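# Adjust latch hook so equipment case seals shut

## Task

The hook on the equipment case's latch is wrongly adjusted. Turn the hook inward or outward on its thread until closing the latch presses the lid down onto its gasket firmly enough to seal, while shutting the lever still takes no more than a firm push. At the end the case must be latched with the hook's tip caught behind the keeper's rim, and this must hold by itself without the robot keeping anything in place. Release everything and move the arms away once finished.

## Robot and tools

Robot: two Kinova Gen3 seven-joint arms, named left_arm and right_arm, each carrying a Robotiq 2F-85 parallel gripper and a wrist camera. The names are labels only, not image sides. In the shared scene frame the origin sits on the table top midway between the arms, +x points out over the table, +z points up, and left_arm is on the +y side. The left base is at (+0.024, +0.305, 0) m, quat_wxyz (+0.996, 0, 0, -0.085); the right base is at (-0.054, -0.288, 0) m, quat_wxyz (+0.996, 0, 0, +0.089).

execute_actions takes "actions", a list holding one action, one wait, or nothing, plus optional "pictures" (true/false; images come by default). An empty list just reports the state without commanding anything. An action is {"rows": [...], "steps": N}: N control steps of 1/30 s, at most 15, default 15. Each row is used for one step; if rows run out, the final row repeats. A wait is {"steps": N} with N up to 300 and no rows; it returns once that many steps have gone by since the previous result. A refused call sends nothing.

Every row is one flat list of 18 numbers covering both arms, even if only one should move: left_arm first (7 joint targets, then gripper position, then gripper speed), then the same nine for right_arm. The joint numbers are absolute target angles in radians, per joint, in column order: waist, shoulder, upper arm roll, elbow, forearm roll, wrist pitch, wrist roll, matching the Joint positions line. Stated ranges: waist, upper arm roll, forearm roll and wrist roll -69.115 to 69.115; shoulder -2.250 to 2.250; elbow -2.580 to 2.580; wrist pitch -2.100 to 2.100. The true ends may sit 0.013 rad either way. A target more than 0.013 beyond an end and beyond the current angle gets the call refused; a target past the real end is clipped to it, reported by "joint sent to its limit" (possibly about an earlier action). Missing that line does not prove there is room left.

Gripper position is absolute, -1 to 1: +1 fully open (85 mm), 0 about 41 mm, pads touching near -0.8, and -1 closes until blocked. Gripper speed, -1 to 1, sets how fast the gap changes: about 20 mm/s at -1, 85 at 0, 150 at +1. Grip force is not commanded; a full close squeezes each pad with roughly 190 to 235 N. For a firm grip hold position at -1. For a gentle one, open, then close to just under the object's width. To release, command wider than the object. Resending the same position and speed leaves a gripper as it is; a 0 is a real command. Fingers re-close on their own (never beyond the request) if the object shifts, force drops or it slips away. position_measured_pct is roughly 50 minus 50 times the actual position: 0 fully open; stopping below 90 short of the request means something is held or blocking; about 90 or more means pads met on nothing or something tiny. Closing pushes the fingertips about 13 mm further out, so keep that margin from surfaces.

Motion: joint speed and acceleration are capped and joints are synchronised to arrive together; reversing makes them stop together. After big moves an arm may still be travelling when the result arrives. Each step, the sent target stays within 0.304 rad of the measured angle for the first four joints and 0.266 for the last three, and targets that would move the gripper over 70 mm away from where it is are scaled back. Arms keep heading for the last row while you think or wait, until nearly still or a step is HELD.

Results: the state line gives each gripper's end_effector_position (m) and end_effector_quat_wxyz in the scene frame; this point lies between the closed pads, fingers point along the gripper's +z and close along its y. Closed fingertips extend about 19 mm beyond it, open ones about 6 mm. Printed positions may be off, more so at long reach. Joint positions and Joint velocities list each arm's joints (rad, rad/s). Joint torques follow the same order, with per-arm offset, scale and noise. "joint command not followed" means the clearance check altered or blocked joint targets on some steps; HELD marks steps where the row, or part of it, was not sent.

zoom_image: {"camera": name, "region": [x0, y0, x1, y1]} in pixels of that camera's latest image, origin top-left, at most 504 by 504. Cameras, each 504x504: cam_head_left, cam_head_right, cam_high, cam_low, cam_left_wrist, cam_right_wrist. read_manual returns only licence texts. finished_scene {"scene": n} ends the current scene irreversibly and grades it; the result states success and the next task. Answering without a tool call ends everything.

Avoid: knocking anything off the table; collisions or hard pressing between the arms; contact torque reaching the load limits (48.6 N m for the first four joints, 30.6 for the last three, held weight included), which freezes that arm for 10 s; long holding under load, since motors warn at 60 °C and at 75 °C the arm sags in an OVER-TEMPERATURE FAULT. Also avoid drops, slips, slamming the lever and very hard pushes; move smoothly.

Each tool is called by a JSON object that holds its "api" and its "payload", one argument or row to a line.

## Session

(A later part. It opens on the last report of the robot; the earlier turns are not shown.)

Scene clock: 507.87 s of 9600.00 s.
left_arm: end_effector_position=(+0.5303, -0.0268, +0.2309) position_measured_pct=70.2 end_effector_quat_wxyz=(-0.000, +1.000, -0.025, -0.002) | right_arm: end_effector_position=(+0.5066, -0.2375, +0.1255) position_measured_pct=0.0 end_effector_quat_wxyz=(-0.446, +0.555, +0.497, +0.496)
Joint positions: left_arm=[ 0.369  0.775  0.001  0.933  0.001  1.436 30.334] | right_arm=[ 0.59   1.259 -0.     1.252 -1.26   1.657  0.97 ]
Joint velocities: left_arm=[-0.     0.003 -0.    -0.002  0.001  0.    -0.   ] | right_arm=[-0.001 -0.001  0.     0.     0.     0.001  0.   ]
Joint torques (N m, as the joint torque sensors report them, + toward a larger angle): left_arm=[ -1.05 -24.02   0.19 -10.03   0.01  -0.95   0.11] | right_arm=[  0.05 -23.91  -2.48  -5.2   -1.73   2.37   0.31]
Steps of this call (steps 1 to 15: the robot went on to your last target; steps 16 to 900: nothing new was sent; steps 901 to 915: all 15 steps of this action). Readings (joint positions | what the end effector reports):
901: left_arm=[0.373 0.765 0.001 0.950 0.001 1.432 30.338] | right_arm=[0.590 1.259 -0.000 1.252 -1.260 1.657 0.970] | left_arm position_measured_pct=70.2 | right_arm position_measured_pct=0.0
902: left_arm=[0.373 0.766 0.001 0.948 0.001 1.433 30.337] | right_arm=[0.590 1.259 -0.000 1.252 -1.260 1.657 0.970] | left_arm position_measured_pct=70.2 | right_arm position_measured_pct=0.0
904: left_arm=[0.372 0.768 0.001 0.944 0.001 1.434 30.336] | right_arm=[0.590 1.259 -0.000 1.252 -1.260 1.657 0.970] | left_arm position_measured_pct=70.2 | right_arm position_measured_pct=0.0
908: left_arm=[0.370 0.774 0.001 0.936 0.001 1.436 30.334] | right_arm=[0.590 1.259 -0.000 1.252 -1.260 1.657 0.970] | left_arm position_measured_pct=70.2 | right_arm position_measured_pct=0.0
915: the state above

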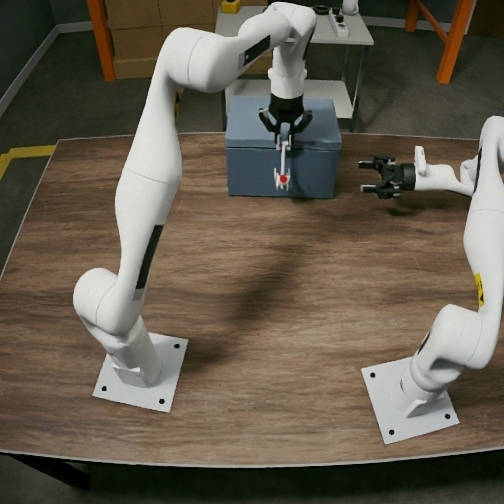

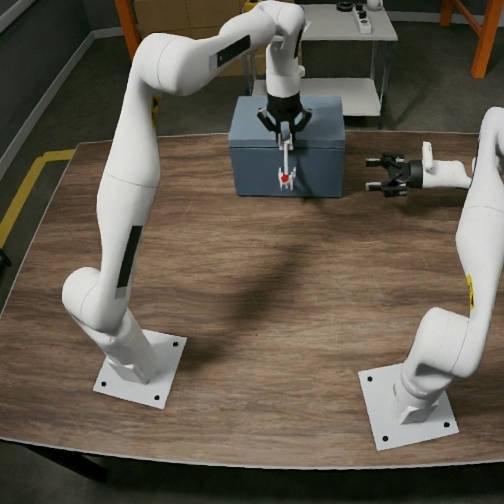

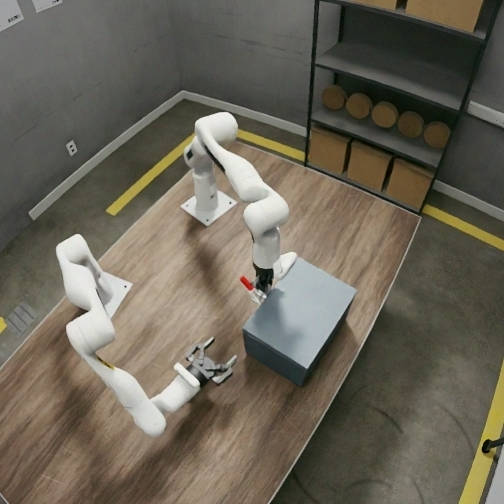

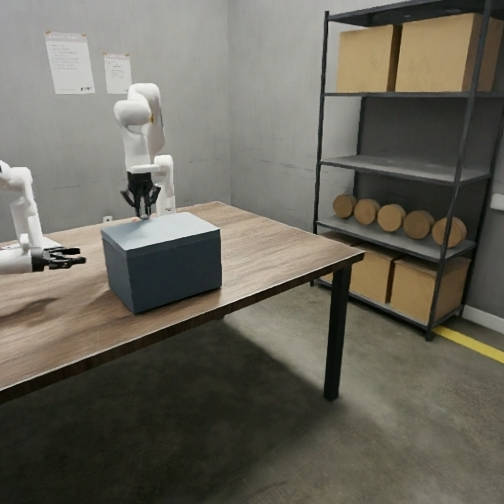

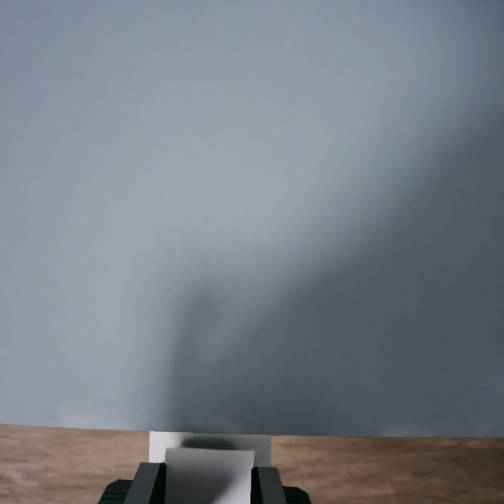

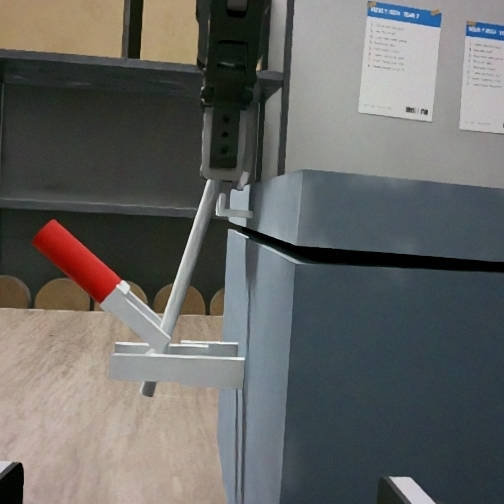

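{"api": "execute_actions", "payload": {
  "actions": [
    {"rows":[[0.3686,0.7748,0,0.9341,0,1.4327,30.334,-0.45,-0.5,0.59,1.259,0,1.252,-1.26,1.657,0.97,1,0],[0.3687,0.7748,0,0.936,0,1.4308,30.334,-0.45,-0.5,0.59,1.259,0,1.252,-1.26,1.657,0.97,1,0],[0.3688,0.7747,0,0.938,0,1.4289,30.334,-0.45,-0.5,0.59,1.259,0,1.252,-1.26,1.657,0.97,1,0],[0.3689,0.7747,0,0.9399,0,1.427,30.334,-0.45,-0.5,0.59,1.259,0,1.252,-1.26,1.657,0.97,1,0],[0.369,0.7747,0,0.9419,0,1.425,30.334,-0.45,-0.5,0.59,1.259,0,1.252,-1.26,1.657,0.97,1,0],[0.3691,0.7747,0,0.9439,0,1.423,30.335,-0.45,-0.5,0.59,1.259,0,1.252,-1.26,1.657,0.97,1,0],[0.3692,0.7747,0,0.9458,0,1.4211,30.335,-0.45,-0.5,0.59,1.259,0,1.252,-1.26,1.657,0.97,1,0],[0.3693,0.7746,0,0.9478,0,1.4192,30.335,-0.45,-0.5,0.59,1.259,0,1.252,-1.26,1.657,0.97,1,0],[0.3694,0.7746,0,0.9497,0,1.4172,30.335,-0.45,-0.5,0.59,1.259,0,1.252,-1.26,1.657,0.97,1,0],[0.3695,0.7746,0,0.9517,0,1.4153,30.335,-0.45,-0.5,0.59,1.259,0,1.252,-1.26,1.657,0.97,1,0]],"steps":15}
  ]
}}

{"api": "zoom_image", "payload": {
  "camera": "cam_right_wrist",
  "region": [170, 140, 270, 240]
}}

Scene clock: 543.07 s of 9600.00 s.
left_arm: end_effector_position=(+0.5293, -0.0269, +0.2268) position_measured_pct=70.2 end_effector_quat_wxyz=(+0.000, +1.000, -0.025, -0.001) | right_arm: end_effector_position=(+0.5066, -0.2375, +0.1255) position_measured_pct=0.0 end_effector_quat_wxyz=(-0.446, +0.555, +0.497, +0.496)
Joint positions: left_arm=[ 0.37   0.773  0.001  0.952  0.001  1.419 30.335] | right_arm=[ 0.59   1.259 -0.     1.252 -1.26   1.657  0.97 ]
Joint velocities: left_arm=[ 0.    -0.002 -0.     0.007 -0.001 -0.007  0.   ] | right_arm=[ 0.001  0.    -0.    -0.     0.     0.001  0.   ]
Joint torques (N m, as the joint torque sensors report them, + toward a larger angle): left_arm=[ -1.05 -22.02  -0.11  -9.35   0.02  -1.85   0.31] | right_arm=[ -0.29 -23.88  -2.05  -4.66  -1.78   2.53   0.09]
Steps of this call (steps 1 to 15: the robot went on to your last target; steps 16 to 1041: nothing new was sent; steps 1042 to 1056: all 15 steps of this action). Readings (joint positions | what the end effector reports):
1042: left_arm=[0.369 0.775 0.001 0.934 0.001 1.436 30.334] | right_arm=[0.590 1.259 -0.000 1.252 -1.260 1.657 0.970] | left_arm position_measured_pct=70.2 | right_arm position_measured_pct=0.0
1043: left_arm=[0.369 0.775 0.001 0.934 0.001 1.435 30.334] | right_arm=[0.590 1.259 -0.000 1.252 -1.260 1.657 0.970] | left_arm position_measured_pct=70.2 | right_arm position_measured_pct=0.0
1045: left_arm=[0.369 0.774 0.001 0.936 0.001 1.433 30.334] | right_arm=[0.590 1.259 -0.000 1.252 -1.260 1.657 0.970] | left_arm position_measured_pct=70.2 | right_arm position_measured_pct=0.0
1049: left_arm=[0.370 0.773 0.001 0.943 0.001 1.427 30.335] | right_arm=[0.590 1.259 -0.000 1.252 -1.260 1.657 0.970] | left_arm position_measured_pct=70.2 | right_arm position_measured_pct=0.0
1056: the state above

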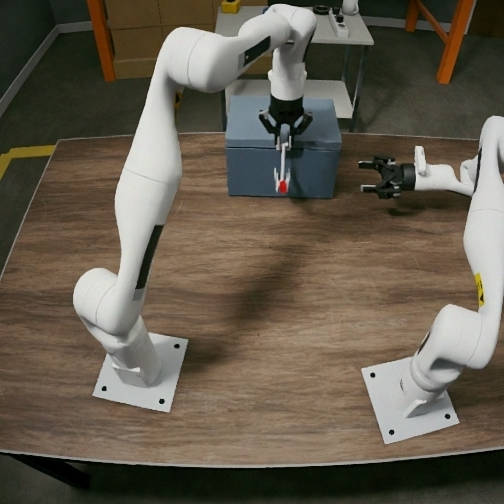

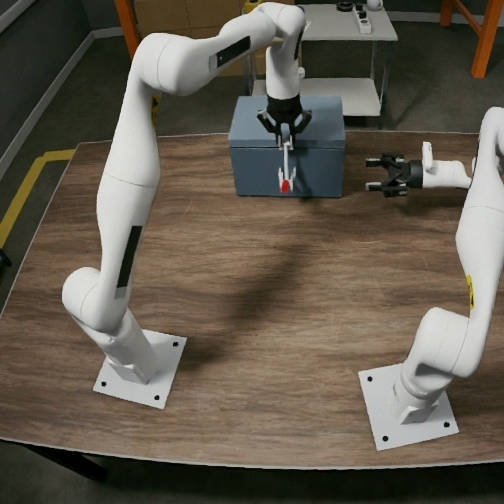

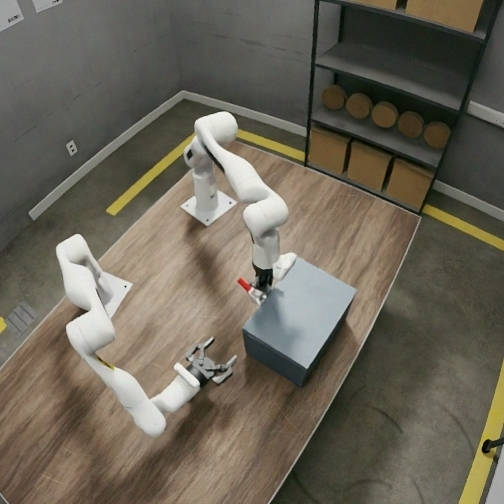

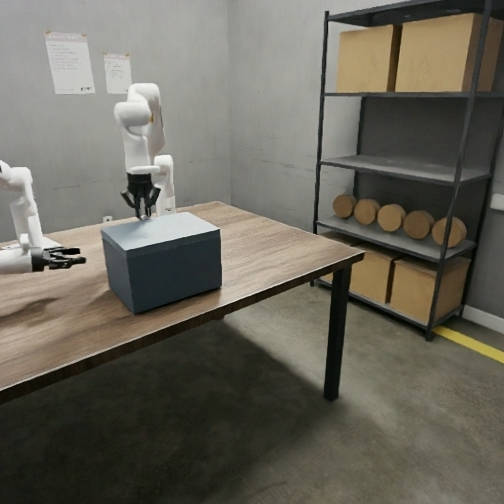

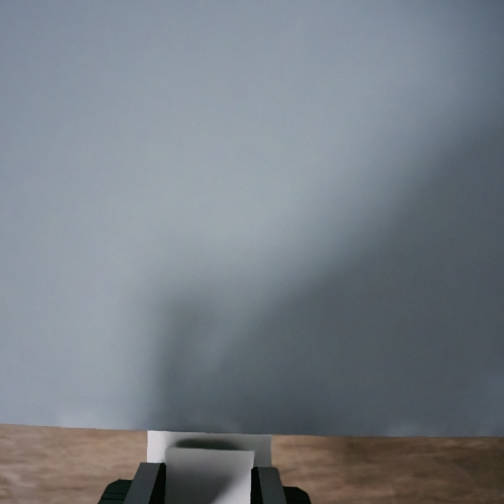

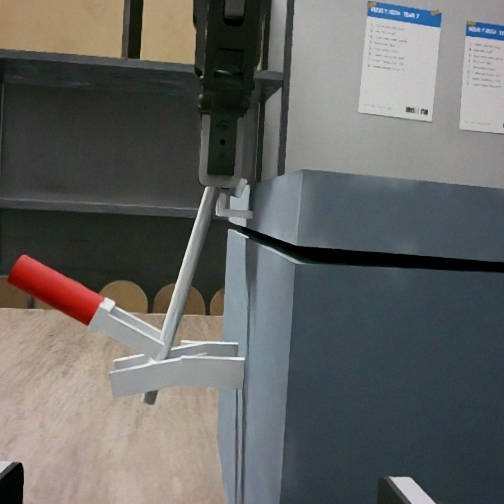

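Region (170, 140, 270, 240) of cam_right_wrist's 504x504 image, scaled by 5.040.

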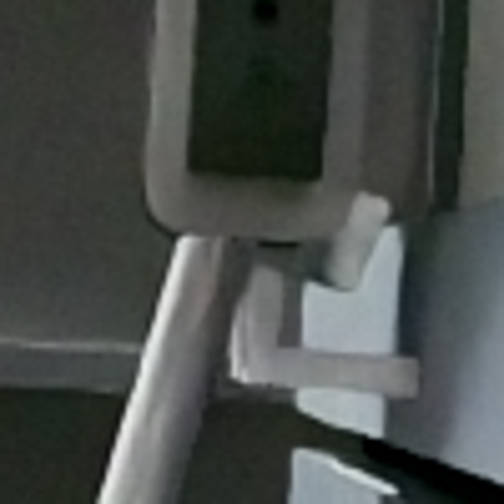

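{"api": "zoom_image", "payload": {
  "camera": "cam_right_wrist",
  "region": [0, 210, 200, 410]
}}

Region (0, 210, 200, 410) of cam_right_wrist's 504x504 image, scaled by 2.520.

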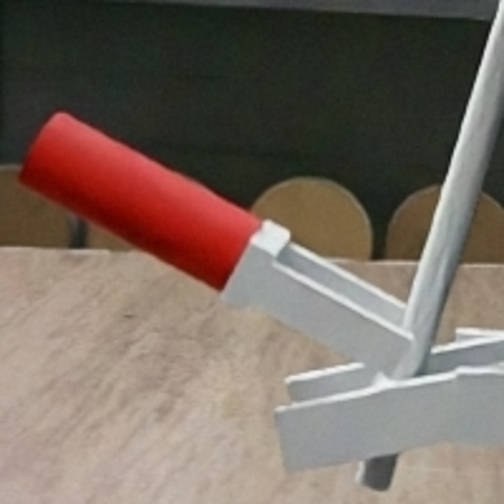

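{"api": "execute_actions", "payload": {
  "actions": [
    {"rows":[[0.3695,0.7737,0,0.947,0,1.4209,30.335,-0.2,0,0.59,1.259,0,1.252,-1.26,1.657,0.97,1,0],[0.3695,0.7737,0,0.947,0,1.4209,30.335,-0.2,0,0.59,1.259,0,1.252,-1.26,1.657,0.97,1,0],[0.3695,0.7737,0,0.947,0,1.4209,30.335,-0.2,0,0.59,1.259,0,1.252,-1.26,1.657,0.97,1,0],[0.3695,0.7737,0,0.947,0,1.4209,30.335,-0.2,0,0.59,1.259,0,1.252,-1.26,1.657,0.97,1,0],[0.3695,0.7737,0,0.947,0,1.4209,30.335,-0.2,0,0.59,1.259,0,1.252,-1.26,1.657,0.97,1,0],[0.3695,0.7651,0,0.8993,0,1.4772,30.335,-0.2,0,0.59,1.259,0,1.252,-1.26,1.657,0.97,1,0]],"steps":15}
  ]
}}

Scene clock: 603.57 s of 9600.00 s.
left_arm: end_effector_position=(+0.5303, -0.0263, +0.2475) position_measured_pct=59.9 end_effector_quat_wxyz=(+0.000, +1.000, -0.025, +0.000) | right_arm: end_effector_position=(+0.5066, -0.2375, +0.1255) position_measured_pct=0.0 end_effector_quat_wxyz=(-0.446, +0.555, +0.497, +0.496)
Joint positions: left_arm=[ 0.37   0.765  0.     0.9    0.     1.476 30.335] | right_arm=[ 0.59   1.259 -0.     1.252 -1.26   1.657  0.97 ]
Joint velocities: left_arm=[ 0.     0.001  0.    -0.012 -0.     0.014 -0.   ] | right_arm=[-0.003 -0.001  0.     0.     0.    -0.    -0.   ]
Joint torques (N m, as the joint torque sensors report them, + toward a larger angle): left_arm=[ -0.34 -23.63   0.37  -8.8    0.15  -0.45   0.06] | right_arm=[ -0.15 -23.89  -2.29  -4.91  -1.92   2.42   0.17]
Steps of this call (steps 1 to 15: the robot went on to your last target; steps 16 to 1800: nothing new was sent; steps 1801 to 1815: all 15 steps of this action). Readings (joint positions | what the end effector reports):
1801: left_arm=[0.370 0.772 0.001 0.952 0.001 1.419 30.335] | right_arm=[0.590 1.259 -0.000 1.252 -1.260 1.657 0.970] | left_arm position_measured_pct=70.2 | right_arm position_measured_pct=0.0
1802: left_arm=[0.370 0.773 0.001 0.951 0.001 1.420 30.335] | right_arm=[0.590 1.259 -0.000 1.252 -1.260 1.657 0.970] | left_arm position_measured_pct=69.8 | right_arm position_measured_pct=0.0
1804: left_arm=[0.370 0.774 0.000 0.949 0.000 1.420 30.335] | right_arm=[0.590 1.259 -0.000 1.252 -1.260 1.657 0.970] | left_arm position_measured_pct=65.9 | right_arm position_measured_pct=0.0
1808: left_arm=[0.370 0.772 -0.000 0.931 -0.000 1.440 30.335] | right_arm=[0.590 1.259 -0.000 1.252 -1.260 1.657 0.970] | left_arm position_measured_pct=60.3 | right_arm position_measured_pct=0.0
1815: the state above

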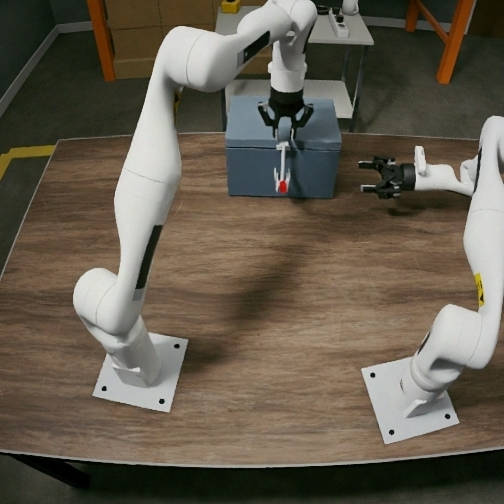

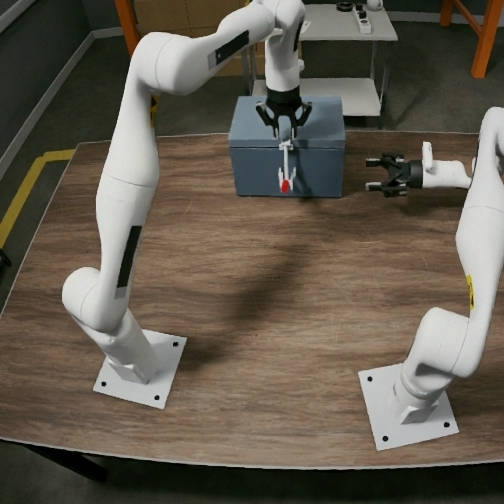

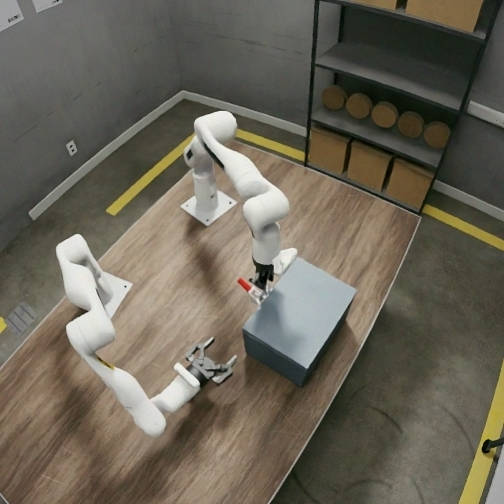

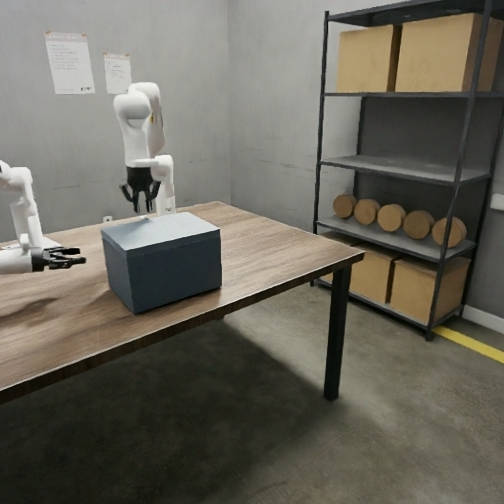

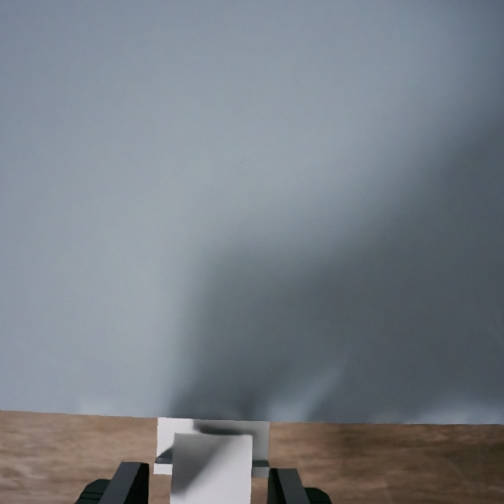

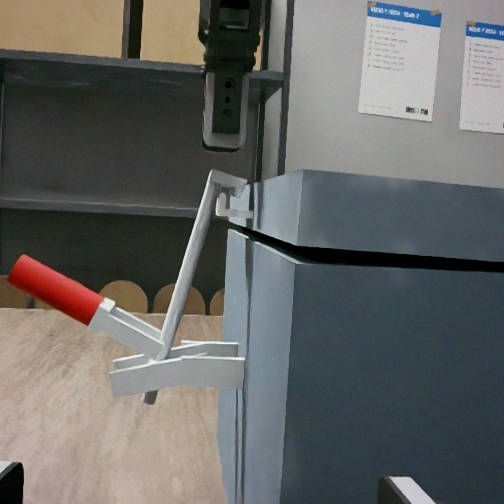

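{"api": "execute_actions", "payload": {
  "actions": [
    {"rows":[[0.4537,0.558,0,1.2781,0,1.3055,30.4191,-0.58,0,0.59,1.259,0,1.252,-1.26,1.657,0.97,1,0]],"steps":15}
  ],
  "pictures": false
}}

{"api": "execute_actions", "payload": {
  "actions": [
    {"steps":10}
  ]
}}

Scene clock: 611.07 s of 9600.00 s.
left_arm: end_effector_position=(+0.4422, -0.0235, +0.2479) position_measured_pct=79.0 end_effector_quat_wxyz=(+0.001, +1.000, -0.024, +0.000) | right_arm: end_effector_position=(+0.5066, -0.2375, +0.1255) position_measured_pct=0.0 end_effector_quat_wxyz=(-0.446, +0.555, +0.497, +0.496)
Joint positions: left_arm=[ 0.45   0.569  0.001  1.259  0.     1.312 30.416] | right_arm=[ 0.59   1.259 -0.     1.252 -1.26   1.657  0.97 ]
Joint velocities: left_arm=[ 0.063 -0.149  0.001  0.379  0.    -0.136  0.068] | right_arm=[ 0.     0.002 -0.001 -0.    -0.001 -0.001  0.   ]
Joint torques (N m, as the joint torque sensors report them, + toward a larger angle): left_arm=[ -1.08 -19.48  -0.16  -9.58   0.16  -0.84   0.05] | right_arm=[ -0.04 -24.06  -2.05  -4.94  -2.17   2.17   0.34]
Steps of this call (steps 1 to 15: the robot went on to your last target; steps 16 to 210: nothing new was sent; steps 211 to 225: all 15 steps of this action). Readings (joint positions | what the end effector reports):
211: left_arm=[0.370 0.764 -0.000 0.900 -0.000 1.477 30.335] | right_arm=[0.590 1.259 -0.000 1.252 -1.260 1.657 0.970] | left_arm position_measured_pct=59.9 | right_arm position_measured_pct=0.0
212: left_arm=[0.372 0.760 -0.001 0.906 -0.000 1.473 30.337] | right_arm=[0.590 1.259 -0.000 1.252 -1.260 1.657 0.970] | left_arm position_measured_pct=60.7 | right_arm position_measured_pct=0.0
214: left_arm=[0.380 0.739 -0.001 0.934 -0.001 1.458 30.344] | right_arm=[0.590 1.259 -0.000 1.252 -1.260 1.657 0.970] | left_arm position_measured_pct=64.7 | right_arm position_measured_pct=0.0
218: left_arm=[0.412 0.659 -0.000 1.055 -0.000 1.393 30.376] | right_arm=[0.590 1.259 -0.000 1.252 -1.260 1.657 0.970] | left_arm position_measured_pct=75.8 | right_arm position_measured_pct=0.0
225: the state above

Scene clock: 611.40 s of 9600.00 s.
left_arm: end_effector_position=(+0.4371, -0.0219, +0.2478) position_measured_pct=79.0 end_effector_quat_wxyz=(-0.000, +1.000, -0.024, -0.000) | right_arm: end_effector_position=(+0.5066, -0.2375, +0.1255) position_measured_pct=0.0 end_effector_quat_wxyz=(-0.446, +0.555, +0.497, +0.496)
Joint positions: left_arm=[ 0.454  0.559  0.     1.278  0.     1.306 30.419] | right_arm=[ 0.59   1.259 -0.     1.252 -1.26   1.657  0.97 ]
Joint velocities: left_arm=[ 0.002 -0.007 -0.     0.001 -0.    -0.    -0.   ] | right_arm=[ 0.001  0.001 -0.     0.     0.    -0.     0.   ]
Joint torques (N m, as the joint torque sensors report them, + toward a larger angle): left_arm=[ -0.05 -19.48   0.24  -8.15   0.48  -0.07   0.01] | right_arm=[ -0.1  -23.87  -2.34  -4.77  -2.1    2.55   0.27]
Steps of this call (steps 1 to 10: the robot went on to your last target). Readings (joint positions | what the end effector reports):
1: left_arm=[0.451 0.565 0.001 1.269 0.000 1.309 30.418] | right_arm=[0.590 1.259 -0.000 1.252 -1.260 1.657 0.970] | left_arm position_measured_pct=79.0 | right_arm position_measured_pct=0.0
2: left_arm=[0.452 0.564 0.001 1.274 0.000 1.307 30.419] | right_arm=[0.590 1.259 -0.000 1.252 -1.260 1.657 0.970] | left_arm position_measured_pct=79.0 | right_arm position_measured_pct=0.0
4: left_arm=[0.453 0.562 0.000 1.277 0.000 1.306 30.419] | right_arm=[0.590 1.259 -0.000 1.252 -1.260 1.657 0.970] | left_arm position_measured_pct=79.0 | right_arm position_measured_pct=0.0
8: left_arm=[0.453 0.559 0.000 1.278 0.000 1.306 30.419] | right_arm=[0.590 1.259 -0.000 1.252 -1.260 1.657 0.970] | left_arm position_measured_pct=79.0 | right_arm position_measured_pct=0.0
10: the state above

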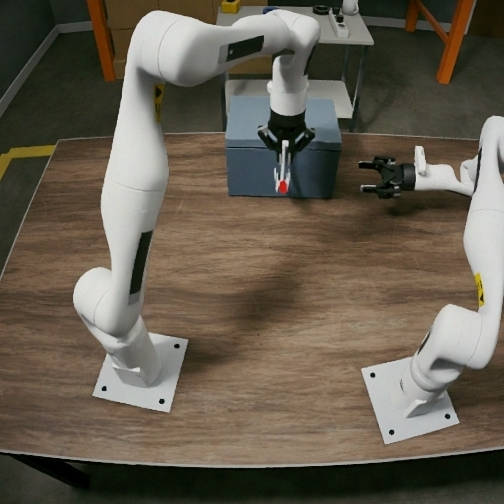

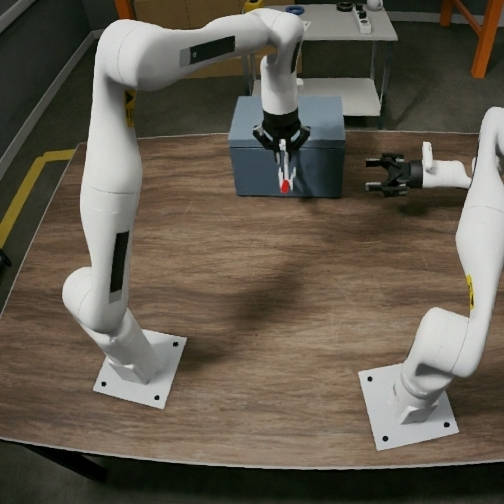

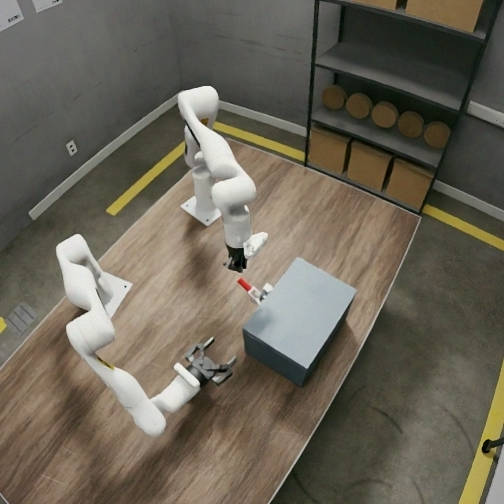

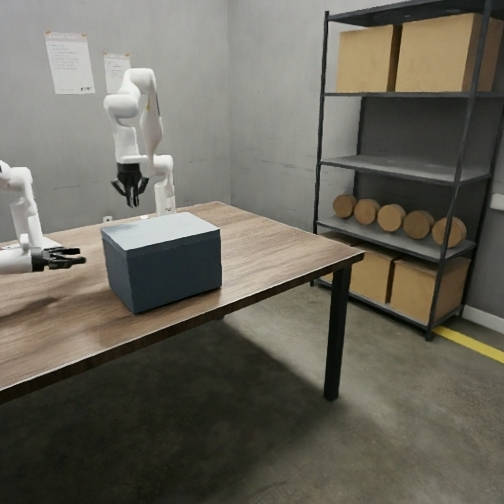

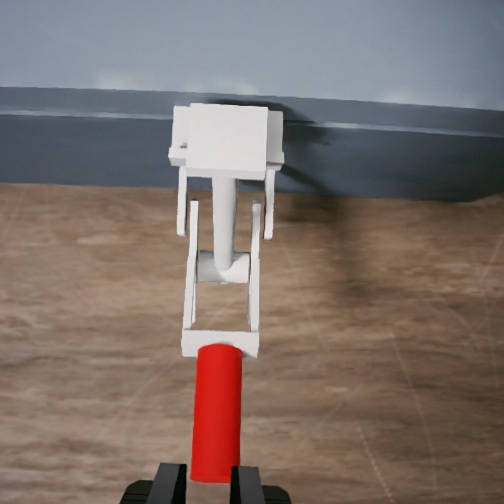

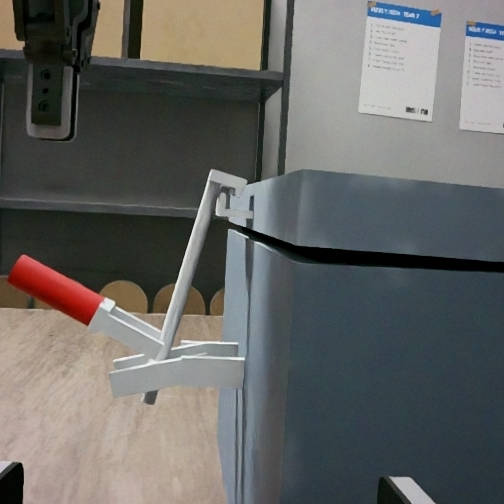

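{"api": "execute_actions", "payload": {
  "actions": [
    {"rows":[[0.4552,0.6011,0,1.3805,0,1.16,27.279,-0.58,0,0.59,1.259,0,1.252,-1.26,1.657,0.97,1,0]],"steps":15}
  ],
  "pictures": false
}}

{"api": "execute_actions", "payload": {
  "actions": [
    {"steps":72}
  ]
}}

Scene clock: 640.73 s of 9600.00 s.
left_arm: end_effector_position=(+0.4367, -0.0226, +0.1969) position_measured_pct=79.0 end_effector_quat_wxyz=(+0.000, +0.962, -0.275, +0.000) | right_arm: end_effector_position=(+0.5066, -0.2375, +0.1255) position_measured_pct=0.0 end_effector_quat_wxyz=(-0.446, +0.555, +0.497, +0.496)
Joint positions: left_arm=[ 0.455  0.599 -0.     1.377  0.     1.165 29.913] | right_arm=[ 0.59   1.259 -0.     1.252 -1.26   1.657  0.97 ]
Joint velocities: left_arm=[ 0.     0.015  0.     0.036 -0.001 -0.051 -1.217] | right_arm=[-0.001  0.     0.     0.    -0.001 -0.    -0.   ]
Joint torques (N m, as the joint torque sensors report them, + toward a larger angle): left_arm=[ -0.42 -20.07   0.39  -8.35   0.48  -0.31  -0.15] | right_arm=[ -0.24 -23.91  -2.12  -4.57  -1.72   2.42   0.16]
Steps of this call (steps 1 to 30: the robot went on to your last target; steps 31 to 865: nothing new was sent; steps 866 to 880: all 15 steps of this action). Readings (joint positions | what the end effector reports):
866: left_arm=[0.454 0.558 -0.000 1.279 -0.000 1.305 30.418] | right_arm=[0.590 1.259 -0.000 1.252 -1.260 1.657 0.970] | left_arm position_measured_pct=79.0 | right_arm position_measured_pct=0.0
867: left_arm=[0.454 0.560 -0.000 1.282 -0.000 1.299 30.409] | right_arm=[0.590 1.259 -0.000 1.252 -1.260 1.657 0.970] | left_arm position_measured_pct=79.0 | right_arm position_measured_pct=0.0
869: left_arm=[0.454 0.568 -0.000 1.302 -0.000 1.272 30.358] | right_arm=[0.590 1.259 -0.000 1.252 -1.260 1.657 0.970] | left_arm position_measured_pct=79.0 | right_arm position_measured_pct=0.0
873: left_arm=[0.455 0.588 -0.000 1.349 0.000 1.204 30.198] | right_arm=[0.590 1.259 -0.000 1.252 -1.260 1.657 0.970] | left_arm position_measured_pct=79.0 | right_arm position_measured_pct=0.0
880: the state above

Scene clock: 643.13 s of 9600.00 s.
left_arm: end_effector_position=(+0.4366, -0.0226, +0.1950) position_measured_pct=79.0 end_effector_quat_wxyz=(-0.000, +0.024, +1.000, +0.000) | right_arm: end_effector_position=(+0.5066, -0.2375, +0.1255) position_measured_pct=0.0 end_effector_quat_wxyz=(-0.446, +0.555, +0.497, +0.496)
Joint positions: left_arm=[ 0.455  0.601  0.     1.38   0.     1.16  27.279] | right_arm=[ 0.59   1.259 -0.     1.252 -1.26   1.657  0.97 ]
Joint velocities: left_arm=[ 0.001 -0.001  0.002  0.    -0.     0.    -0.005] | right_arm=[ 0.001 -0.001  0.    -0.     0.001  0.001 -0.   ]
Joint torques (N m, as the joint torque sensors report them, + toward a larger angle): left_arm=[ -0.31 -19.82   0.26  -8.13   0.55  -0.2    0.23] | right_arm=[ -0.47 -24.    -2.14  -4.77  -1.88   2.43   0.26]
Steps of this call (steps 1 to 72: the robot went on to your last target). Readings (joint positions | what the end effector reports):
1: left_arm=[0.455 0.600 -0.000 1.378 0.000 1.164 29.873] | right_arm=[0.590 1.259 -0.000 1.252 -1.260 1.657 0.970] | left_arm position_measured_pct=79.0 | right_arm position_measured_pct=0.0
2: left_arm=[0.455 0.600 -0.000 1.379 0.000 1.163 29.832] | right_arm=[0.590 1.259 -0.000 1.252 -1.260 1.657 0.970] | left_arm position_measured_pct=79.0 | right_arm position_measured_pct=0.0
4: left_arm=[0.455 0.601 -0.000 1.379 0.000 1.161 29.751] | right_arm=[0.590 1.259 -0.000 1.252 -1.260 1.657 0.970] | left_arm position_measured_pct=79.0 | right_arm position_measured_pct=0.0
8: left_arm=[0.455 0.601 0.000 1.380 0.000 1.160 29.588] | right_arm=[0.590 1.259 -0.000 1.252 -1.260 1.657 0.970] | left_arm position_measured_pct=79.0 | right_arm position_measured_pct=0.0
72: the state above

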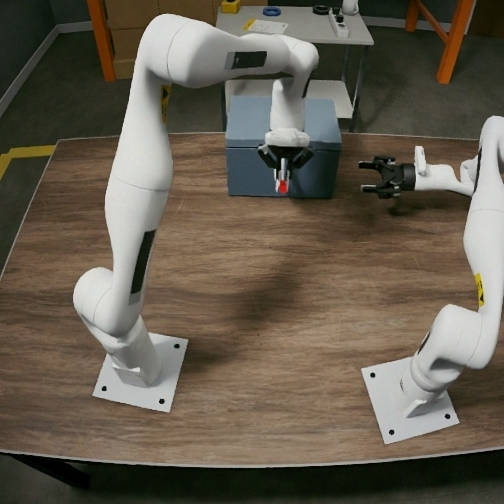

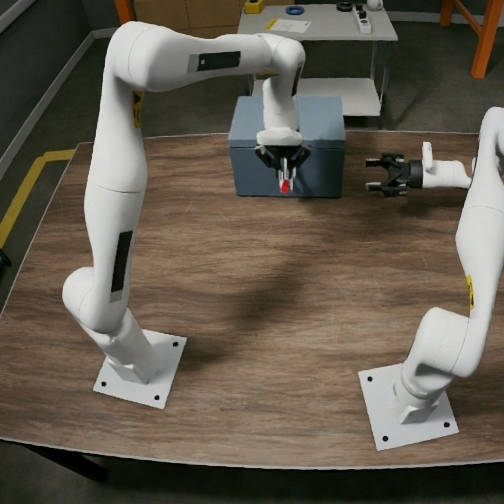

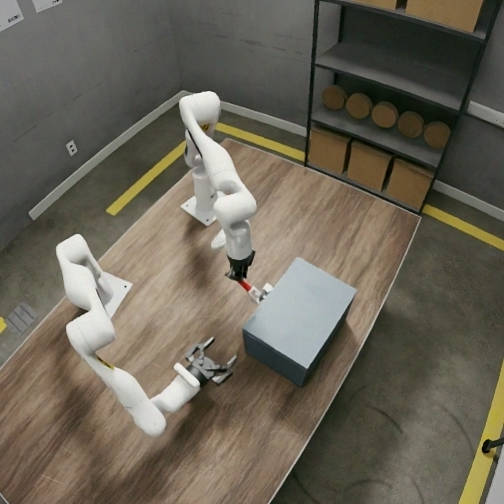

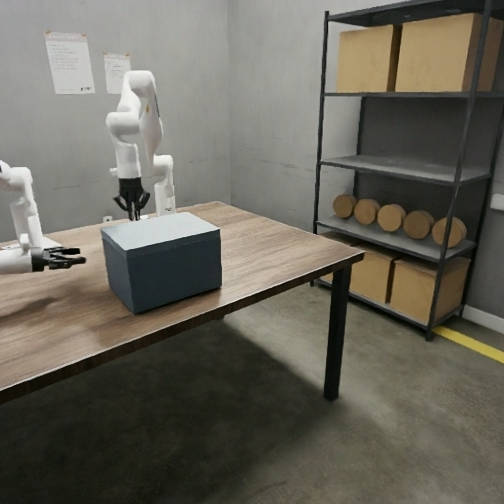

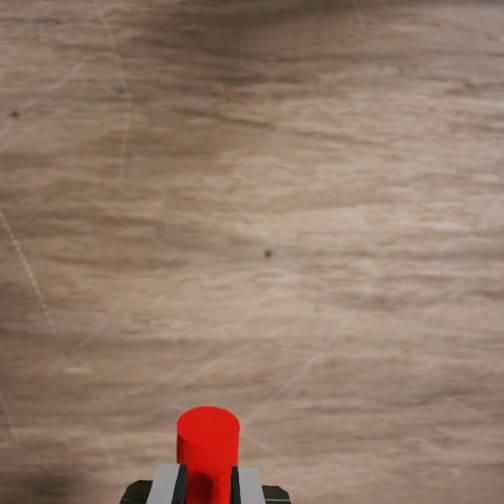

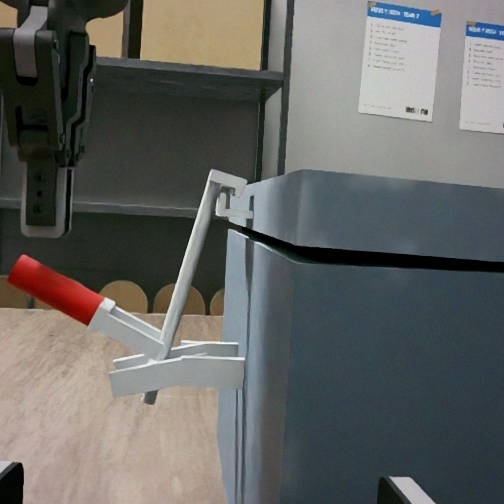

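{"api": "execute_actions", "payload": {
  "actions": [
    {"rows":[[0.4552,0.6036,0,1.3841,0,1.1539,27.279,-0.58,0,0.59,1.259,0,1.252,-1.26,1.657,0.97,1,0],[0.4552,0.606,0,1.3878,0,1.1478,27.279,-0.58,0,0.59,1.259,0,1.252,-1.26,1.657,0.97,1,0],[0.4552,0.6085,0,1.3914,0,1.1417,27.279,-0.58,0,0.59,1.259,0,1.252,-1.26,1.657,0.97,1,0],[0.4552,0.611,0,1.3951,0,1.1355,27.279,-0.58,0,0.59,1.259,0,1.252,-1.26,1.657,0.97,1,0],[0.4552,0.6135,0,1.3987,0,1.1294,27.279,-0.58,0,0.59,1.259,0,1.252,-1.26,1.657,0.97,1,0],[0.4552,0.616,0,1.4024,0,1.1232,27.279,-0.58,0,0.59,1.259,0,1.252,-1.26,1.657,0.97,1,0],[0.4552,0.6184,0,1.406,0,1.1172,27.279,-0.58,0,0.59,1.259,0,1.252,-1.26,1.657,0.97,1,0],[0.4552,0.6209,0,1.4097,0,1.111,27.279,-0.58,0,0.59,1.259,0,1.252,-1.26,1.657,0.97,1,0],[0.4552,0.6234,0,1.4133,0,1.1049,27.279,-0.58,0,0.59,1.259,0,1.252,-1.26,1.657,0.97,1,0],[0.4552,0.6259,0,1.417,0,1.0987,27.279,-0.58,0,0.59,1.259,0,1.252,-1.26,1.657,0.97,1,0],[0.4552,0.6283,0,1.4206,0,1.0927,27.279,-0.58,0,0.59,1.259,0,1.252,-1.26,1.657,0.97,1,0],[0.4552,0.6308,0,1.4243,0,1.0865,27.279,-0.58,0,0.59,1.259,0,1.252,-1.26,1.657,0.97,1,0],[0.4552,0.6333,0,1.4279,0,1.0804,27.279,-0.58,0,0.59,1.259,0,1.252,-1.26,1.657,0.97,1,0],[0.4552,0.6358,0,1.4316,0,1.0742,27.279,-0.58,0,0.59,1.259,0,1.252,-1.26,1.657,0.97,1,0],[0.4552,0.6383,0,1.4352,0,1.0681,27.279,-0.58,0,0.59,1.259,0,1.252,-1.26,1.657,0.97,1,0]],"steps":15}
  ],
  "pictures": false
}}

{"api": "execute_actions", "payload": {
  "actions": [
    {"rows":[[0.4552,0.6412,0,1.4382,0,1.0622,27.279,-0.58,0,0.59,1.259,0,1.252,-1.26,1.657,0.97,1,0],[0.4552,0.6441,0,1.4412,0,1.0563,27.279,-0.58,0,0.59,1.259,0,1.252,-1.26,1.657,0.97,1,0],[0.4552,0.647,0,1.4442,0,1.0504,27.279,-0.58,0,0.59,1.259,0,1.252,-1.26,1.657,0.97,1,0],[0.4552,0.6499,0,1.4472,0,1.0445,27.279,-0.58,0,0.59,1.259,0,1.252,-1.26,1.657,0.97,1,0],[0.4552,0.6528,0,1.4502,0,1.0386,27.279,-0.58,0,0.59,1.259,0,1.252,-1.26,1.657,0.97,1,0],[0.4552,0.6557,0,1.4532,0,1.0327,27.279,-0.58,0,0.59,1.259,0,1.252,-1.26,1.657,0.97,1,0],[0.4552,0.6586,0,1.4562,0,1.0268,27.279,-0.58,0,0.59,1.259,0,1.252,-1.26,1.657,0.97,1,0],[0.4552,0.6615,0,1.4592,0,1.0209,27.279,-0.58,0,0.59,1.259,0,1.252,-1.26,1.657,0.97,1,0],[0.4552,0.6644,0,1.4622,0,1.015,27.279,-0.58,0,0.59,1.259,0,1.252,-1.26,1.657,0.97,1,0],[0.4552,0.6673,0,1.4652,0,1.0091,27.279,-0.58,0,0.59,1.259,0,1.252,-1.26,1.657,0.97,1,0],[0.4552,0.6702,0,1.4682,0,1.0032,27.279,-0.58,0,0.59,1.259,0,1.252,-1.26,1.657,0.97,1,0],[0.4552,0.6731,0,1.4712,0,0.9973,27.279,-0.58,0,0.59,1.259,0,1.252,-1.26,1.657,0.97,1,0],[0.4552,0.676,0,1.4742,0,0.9914,27.279,-0.58,0,0.59,1.259,0,1.252,-1.26,1.657,0.97,1,0],[0.4552,0.6789,0,1.4772,0,0.9855,27.279,-0.58,0,0.59,1.259,0,1.252,-1.26,1.657,0.97,1,0],[0.4552,0.6818,0,1.4802,0,0.9796,27.279,-0.58,0,0.59,1.259,0,1.252,-1.26,1.657,0.97,1,0]],"steps":15}
  ],
  "pictures": false
}}

{"api": "execute_actions", "payload": {
  "actions": [
    {"steps":10}
  ]
}}

Scene clock: 689.43 s of 9600.00 s.
left_arm: end_effector_position=(+0.4368, -0.0230, +0.1668) position_measured_pct=79.0 end_effector_quat_wxyz=(+0.000, +0.025, +1.000, -0.000) | right_arm: end_effector_position=(+0.5066, -0.2375, +0.1255) position_measured_pct=0.0 end_effector_quat_wxyz=(-0.446, +0.555, +0.497, +0.496)
Joint positions: left_arm=[ 0.455  0.631  0.     1.424  0.     1.086 27.279] | right_arm=[ 0.59   1.259 -0.     1.252 -1.26   1.657  0.97 ]
Joint velocities: left_arm=[ 0.001  0.074  0.001  0.109  0.001 -0.184 -0.   ] | right_arm=[-0.    -0.001 -0.    -0.    -0.     0.001  0.   ]
Joint torques (N m, as the joint torque sensors report them, + toward a larger angle): left_arm=[ -0.33 -19.71  -0.06  -8.51   0.13  -0.21   0.19] | right_arm=[ -0.32 -24.04  -2.04  -4.64  -2.07   2.59   0.19]
Steps of this call (steps 1 to 30: the robot went on to your last target; steps 31 to 1374: nothing new was sent; steps 1375 to 1389: all 15 steps of this action). Readings (joint positions | what the end effector reports):
1375: left_arm=[0.455 0.601 0.000 1.381 -0.000 1.159 27.279] | right_arm=[0.590 1.259 -0.000 1.252 -1.260 1.657 0.970] | left_arm position_measured_pct=79.0 | right_arm position_measured_pct=0.0
1376: left_arm=[0.455 0.602 0.000 1.382 0.000 1.157 27.279] | right_arm=[0.590 1.259 -0.000 1.252 -1.260 1.657 0.970] | left_arm position_measured_pct=79.0 | right_arm position_measured_pct=0.0
1378: left_arm=[0.455 0.605 0.000 1.387 0.000 1.150 27.279] | right_arm=[0.590 1.259 -0.000 1.252 -1.260 1.657 0.970] | left_arm position_measured_pct=79.0 | right_arm position_measured_pct=0.0
1382: left_arm=[0.455 0.614 0.000 1.400 0.000 1.128 27.279] | right_arm=[0.590 1.259 -0.000 1.252 -1.260 1.657 0.970] | left_arm position_measured_pct=79.0 | right_arm position_measured_pct=0.0
1389: the state above

Scene clock: 689.93 s of 9600.00 s.
left_arm: end_effector_position=(+0.4365, -0.0234, +0.1332) position_measured_pct=79.0 end_effector_quat_wxyz=(+0.001, +0.025, +1.000, -0.001) | right_arm: end_effector_position=(+0.5066, -0.2375, +0.1255) position_measured_pct=0.0 end_effector_quat_wxyz=(-0.446, +0.555, +0.497, +0.496)
Joint positions: left_arm=[ 0.456  0.671  0.001  1.471  0.     0.998 27.279] | right_arm=[ 0.59   1.259 -0.     1.252 -1.26   1.657  0.97 ]
Joint velocities: left_arm=[ 0.001  0.068  0.001  0.089 -0.    -0.166  0.   ] | right_arm=[ 0.001  0.001 -0.     0.     0.    -0.    -0.   ]
Joint torques (N m, as the joint torque sensors report them, + toward a larger angle): left_arm=[ -1.44 -16.82  -0.08  -7.11   0.04  -1.25   0.42] | right_arm=[ -0.48 -24.13  -2.17  -4.66  -1.94   2.34   0.21]
Steps of this call (steps 1 to 15: all 15 steps of this action). Readings (joint positions | what the end effector reports):
1: left_arm=[0.455 0.633 0.000 1.428 0.000 1.080 27.279] | right_arm=[0.590 1.259 -0.000 1.252 -1.260 1.657 0.970] | left_arm position_measured_pct=79.0 | right_arm position_measured_pct=0.0
2: left_arm=[0.455 0.636 0.000 1.432 0.000 1.073 27.279] | right_arm=[0.590 1.259 -0.000 1.252 -1.260 1.657 0.970] | left_arm position_measured_pct=79.0 | right_arm position_measured_pct=0.0
4: left_arm=[0.455 0.642 0.000 1.438 0.000 1.061 27.279] | right_arm=[0.590 1.259 -0.000 1.252 -1.260 1.657 0.970] | left_arm position_measured_pct=79.0 | right_arm position_measured_pct=0.0
8: left_arm=[0.455 0.653 0.000 1.450 0.000 1.038 27.279] | right_arm=[0.590 1.259 -0.000 1.252 -1.260 1.657 0.970] | left_arm position_measured_pct=79.0 | right_arm position_measured_pct=0.0
15: the state above

Scene clock: 690.27 s of 9600.00 s.
left_arm: end_effector_position=(+0.4365, -0.0234, +0.1284) position_measured_pct=79.0 end_effector_quat_wxyz=(+0.001, +0.025, +1.000, -0.001) | right_arm: end_effector_position=(+0.5066, -0.2375, +0.1255) position_measured_pct=0.0 end_effector_quat_wxyz=(-0.446, +0.555, +0.497, +0.496)
Joint positions: left_arm=[ 0.456  0.676  0.001  1.479  0.     0.983 27.279] | right_arm=[ 0.59   1.259 -0.     1.252 -1.26   1.657  0.97 ]
Joint velocities: left_arm=[-0.     0.002 -0.001  0.001 -0.    -0.002 -0.   ] | right_arm=[ 0.001 -0.001  0.    -0.    -0.    -0.001 -0.   ]
Joint torques (N m, as the joint torque sensors report them, + toward a larger angle): left_arm=[ -0.87 -15.49  -0.18  -6.97   0.22  -1.46   0.19] | right_arm=[ -0.21 -24.1   -2.45  -4.89  -1.8    2.29   0.43]
Steps of this call (steps 1 to 10: the robot went on to your last target). Readings (joint positions | what the end effector reports):
1: left_arm=[0.456 0.673 0.001 1.474 0.000 0.993 27.279] | right_arm=[0.590 1.259 -0.000 1.252 -1.260 1.657 0.970] | left_arm position_measured_pct=79.0 | right_arm position_measured_pct=0.0
2: left_arm=[0.456 0.674 0.001 1.476 0.000 0.989 27.279] | right_arm=[0.590 1.259 -0.000 1.252 -1.260 1.657 0.970] | left_arm position_measured_pct=79.0 | right_arm position_measured_pct=0.0
4: left_arm=[0.456 0.675 0.001 1.478 0.000 0.985 27.279] | right_arm=[0.590 1.259 -0.000 1.252 -1.260 1.657 0.970] | left_arm position_measured_pct=79.0 | right_arm position_measured_pct=0.0
8: left_arm=[0.456 0.676 0.001 1.479 0.000 0.983 27.279] | right_arm=[0.590 1.259 -0.000 1.252 -1.260 1.657 0.970] | left_arm position_measured_pct=79.0 | right_arm position_measured_pct=0.0
10: the state above

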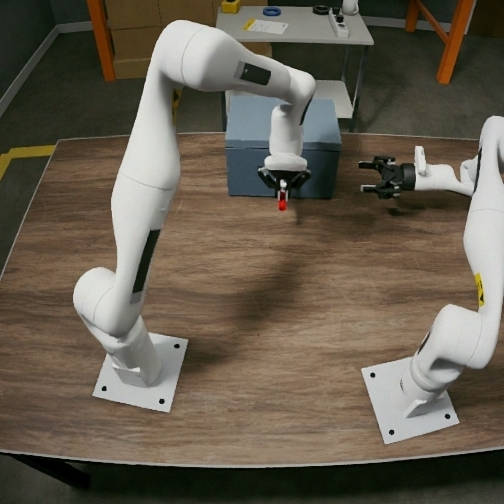

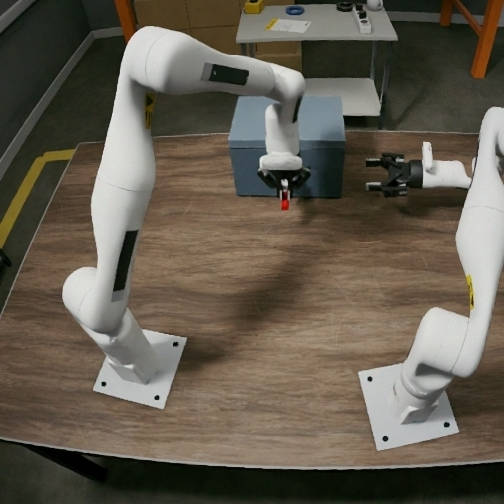

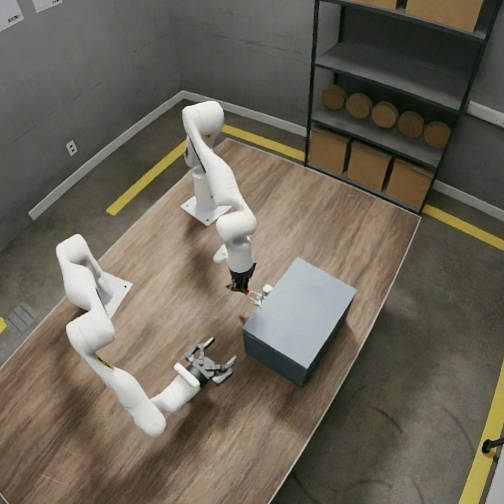

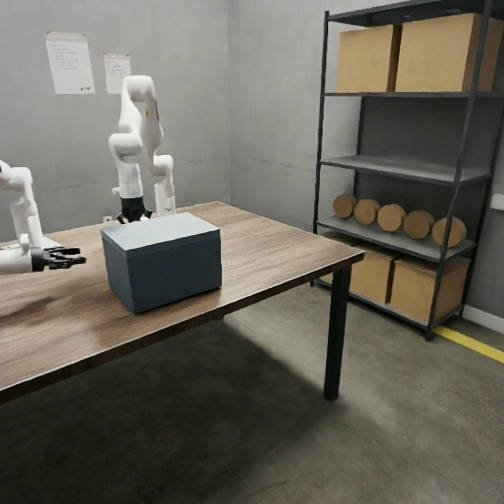

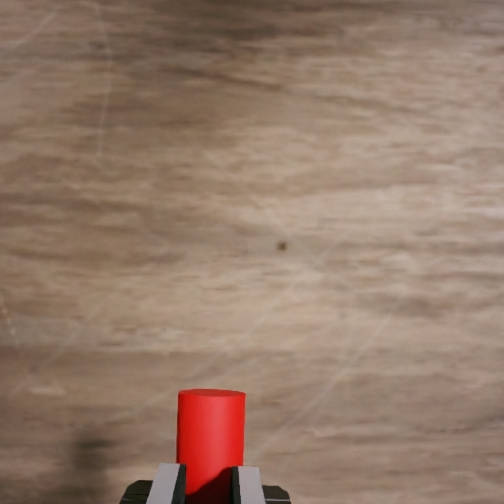

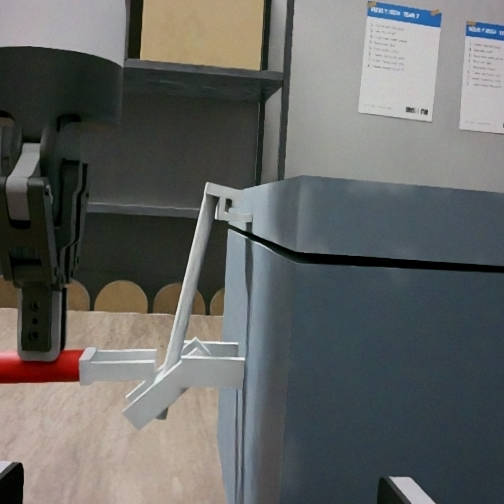

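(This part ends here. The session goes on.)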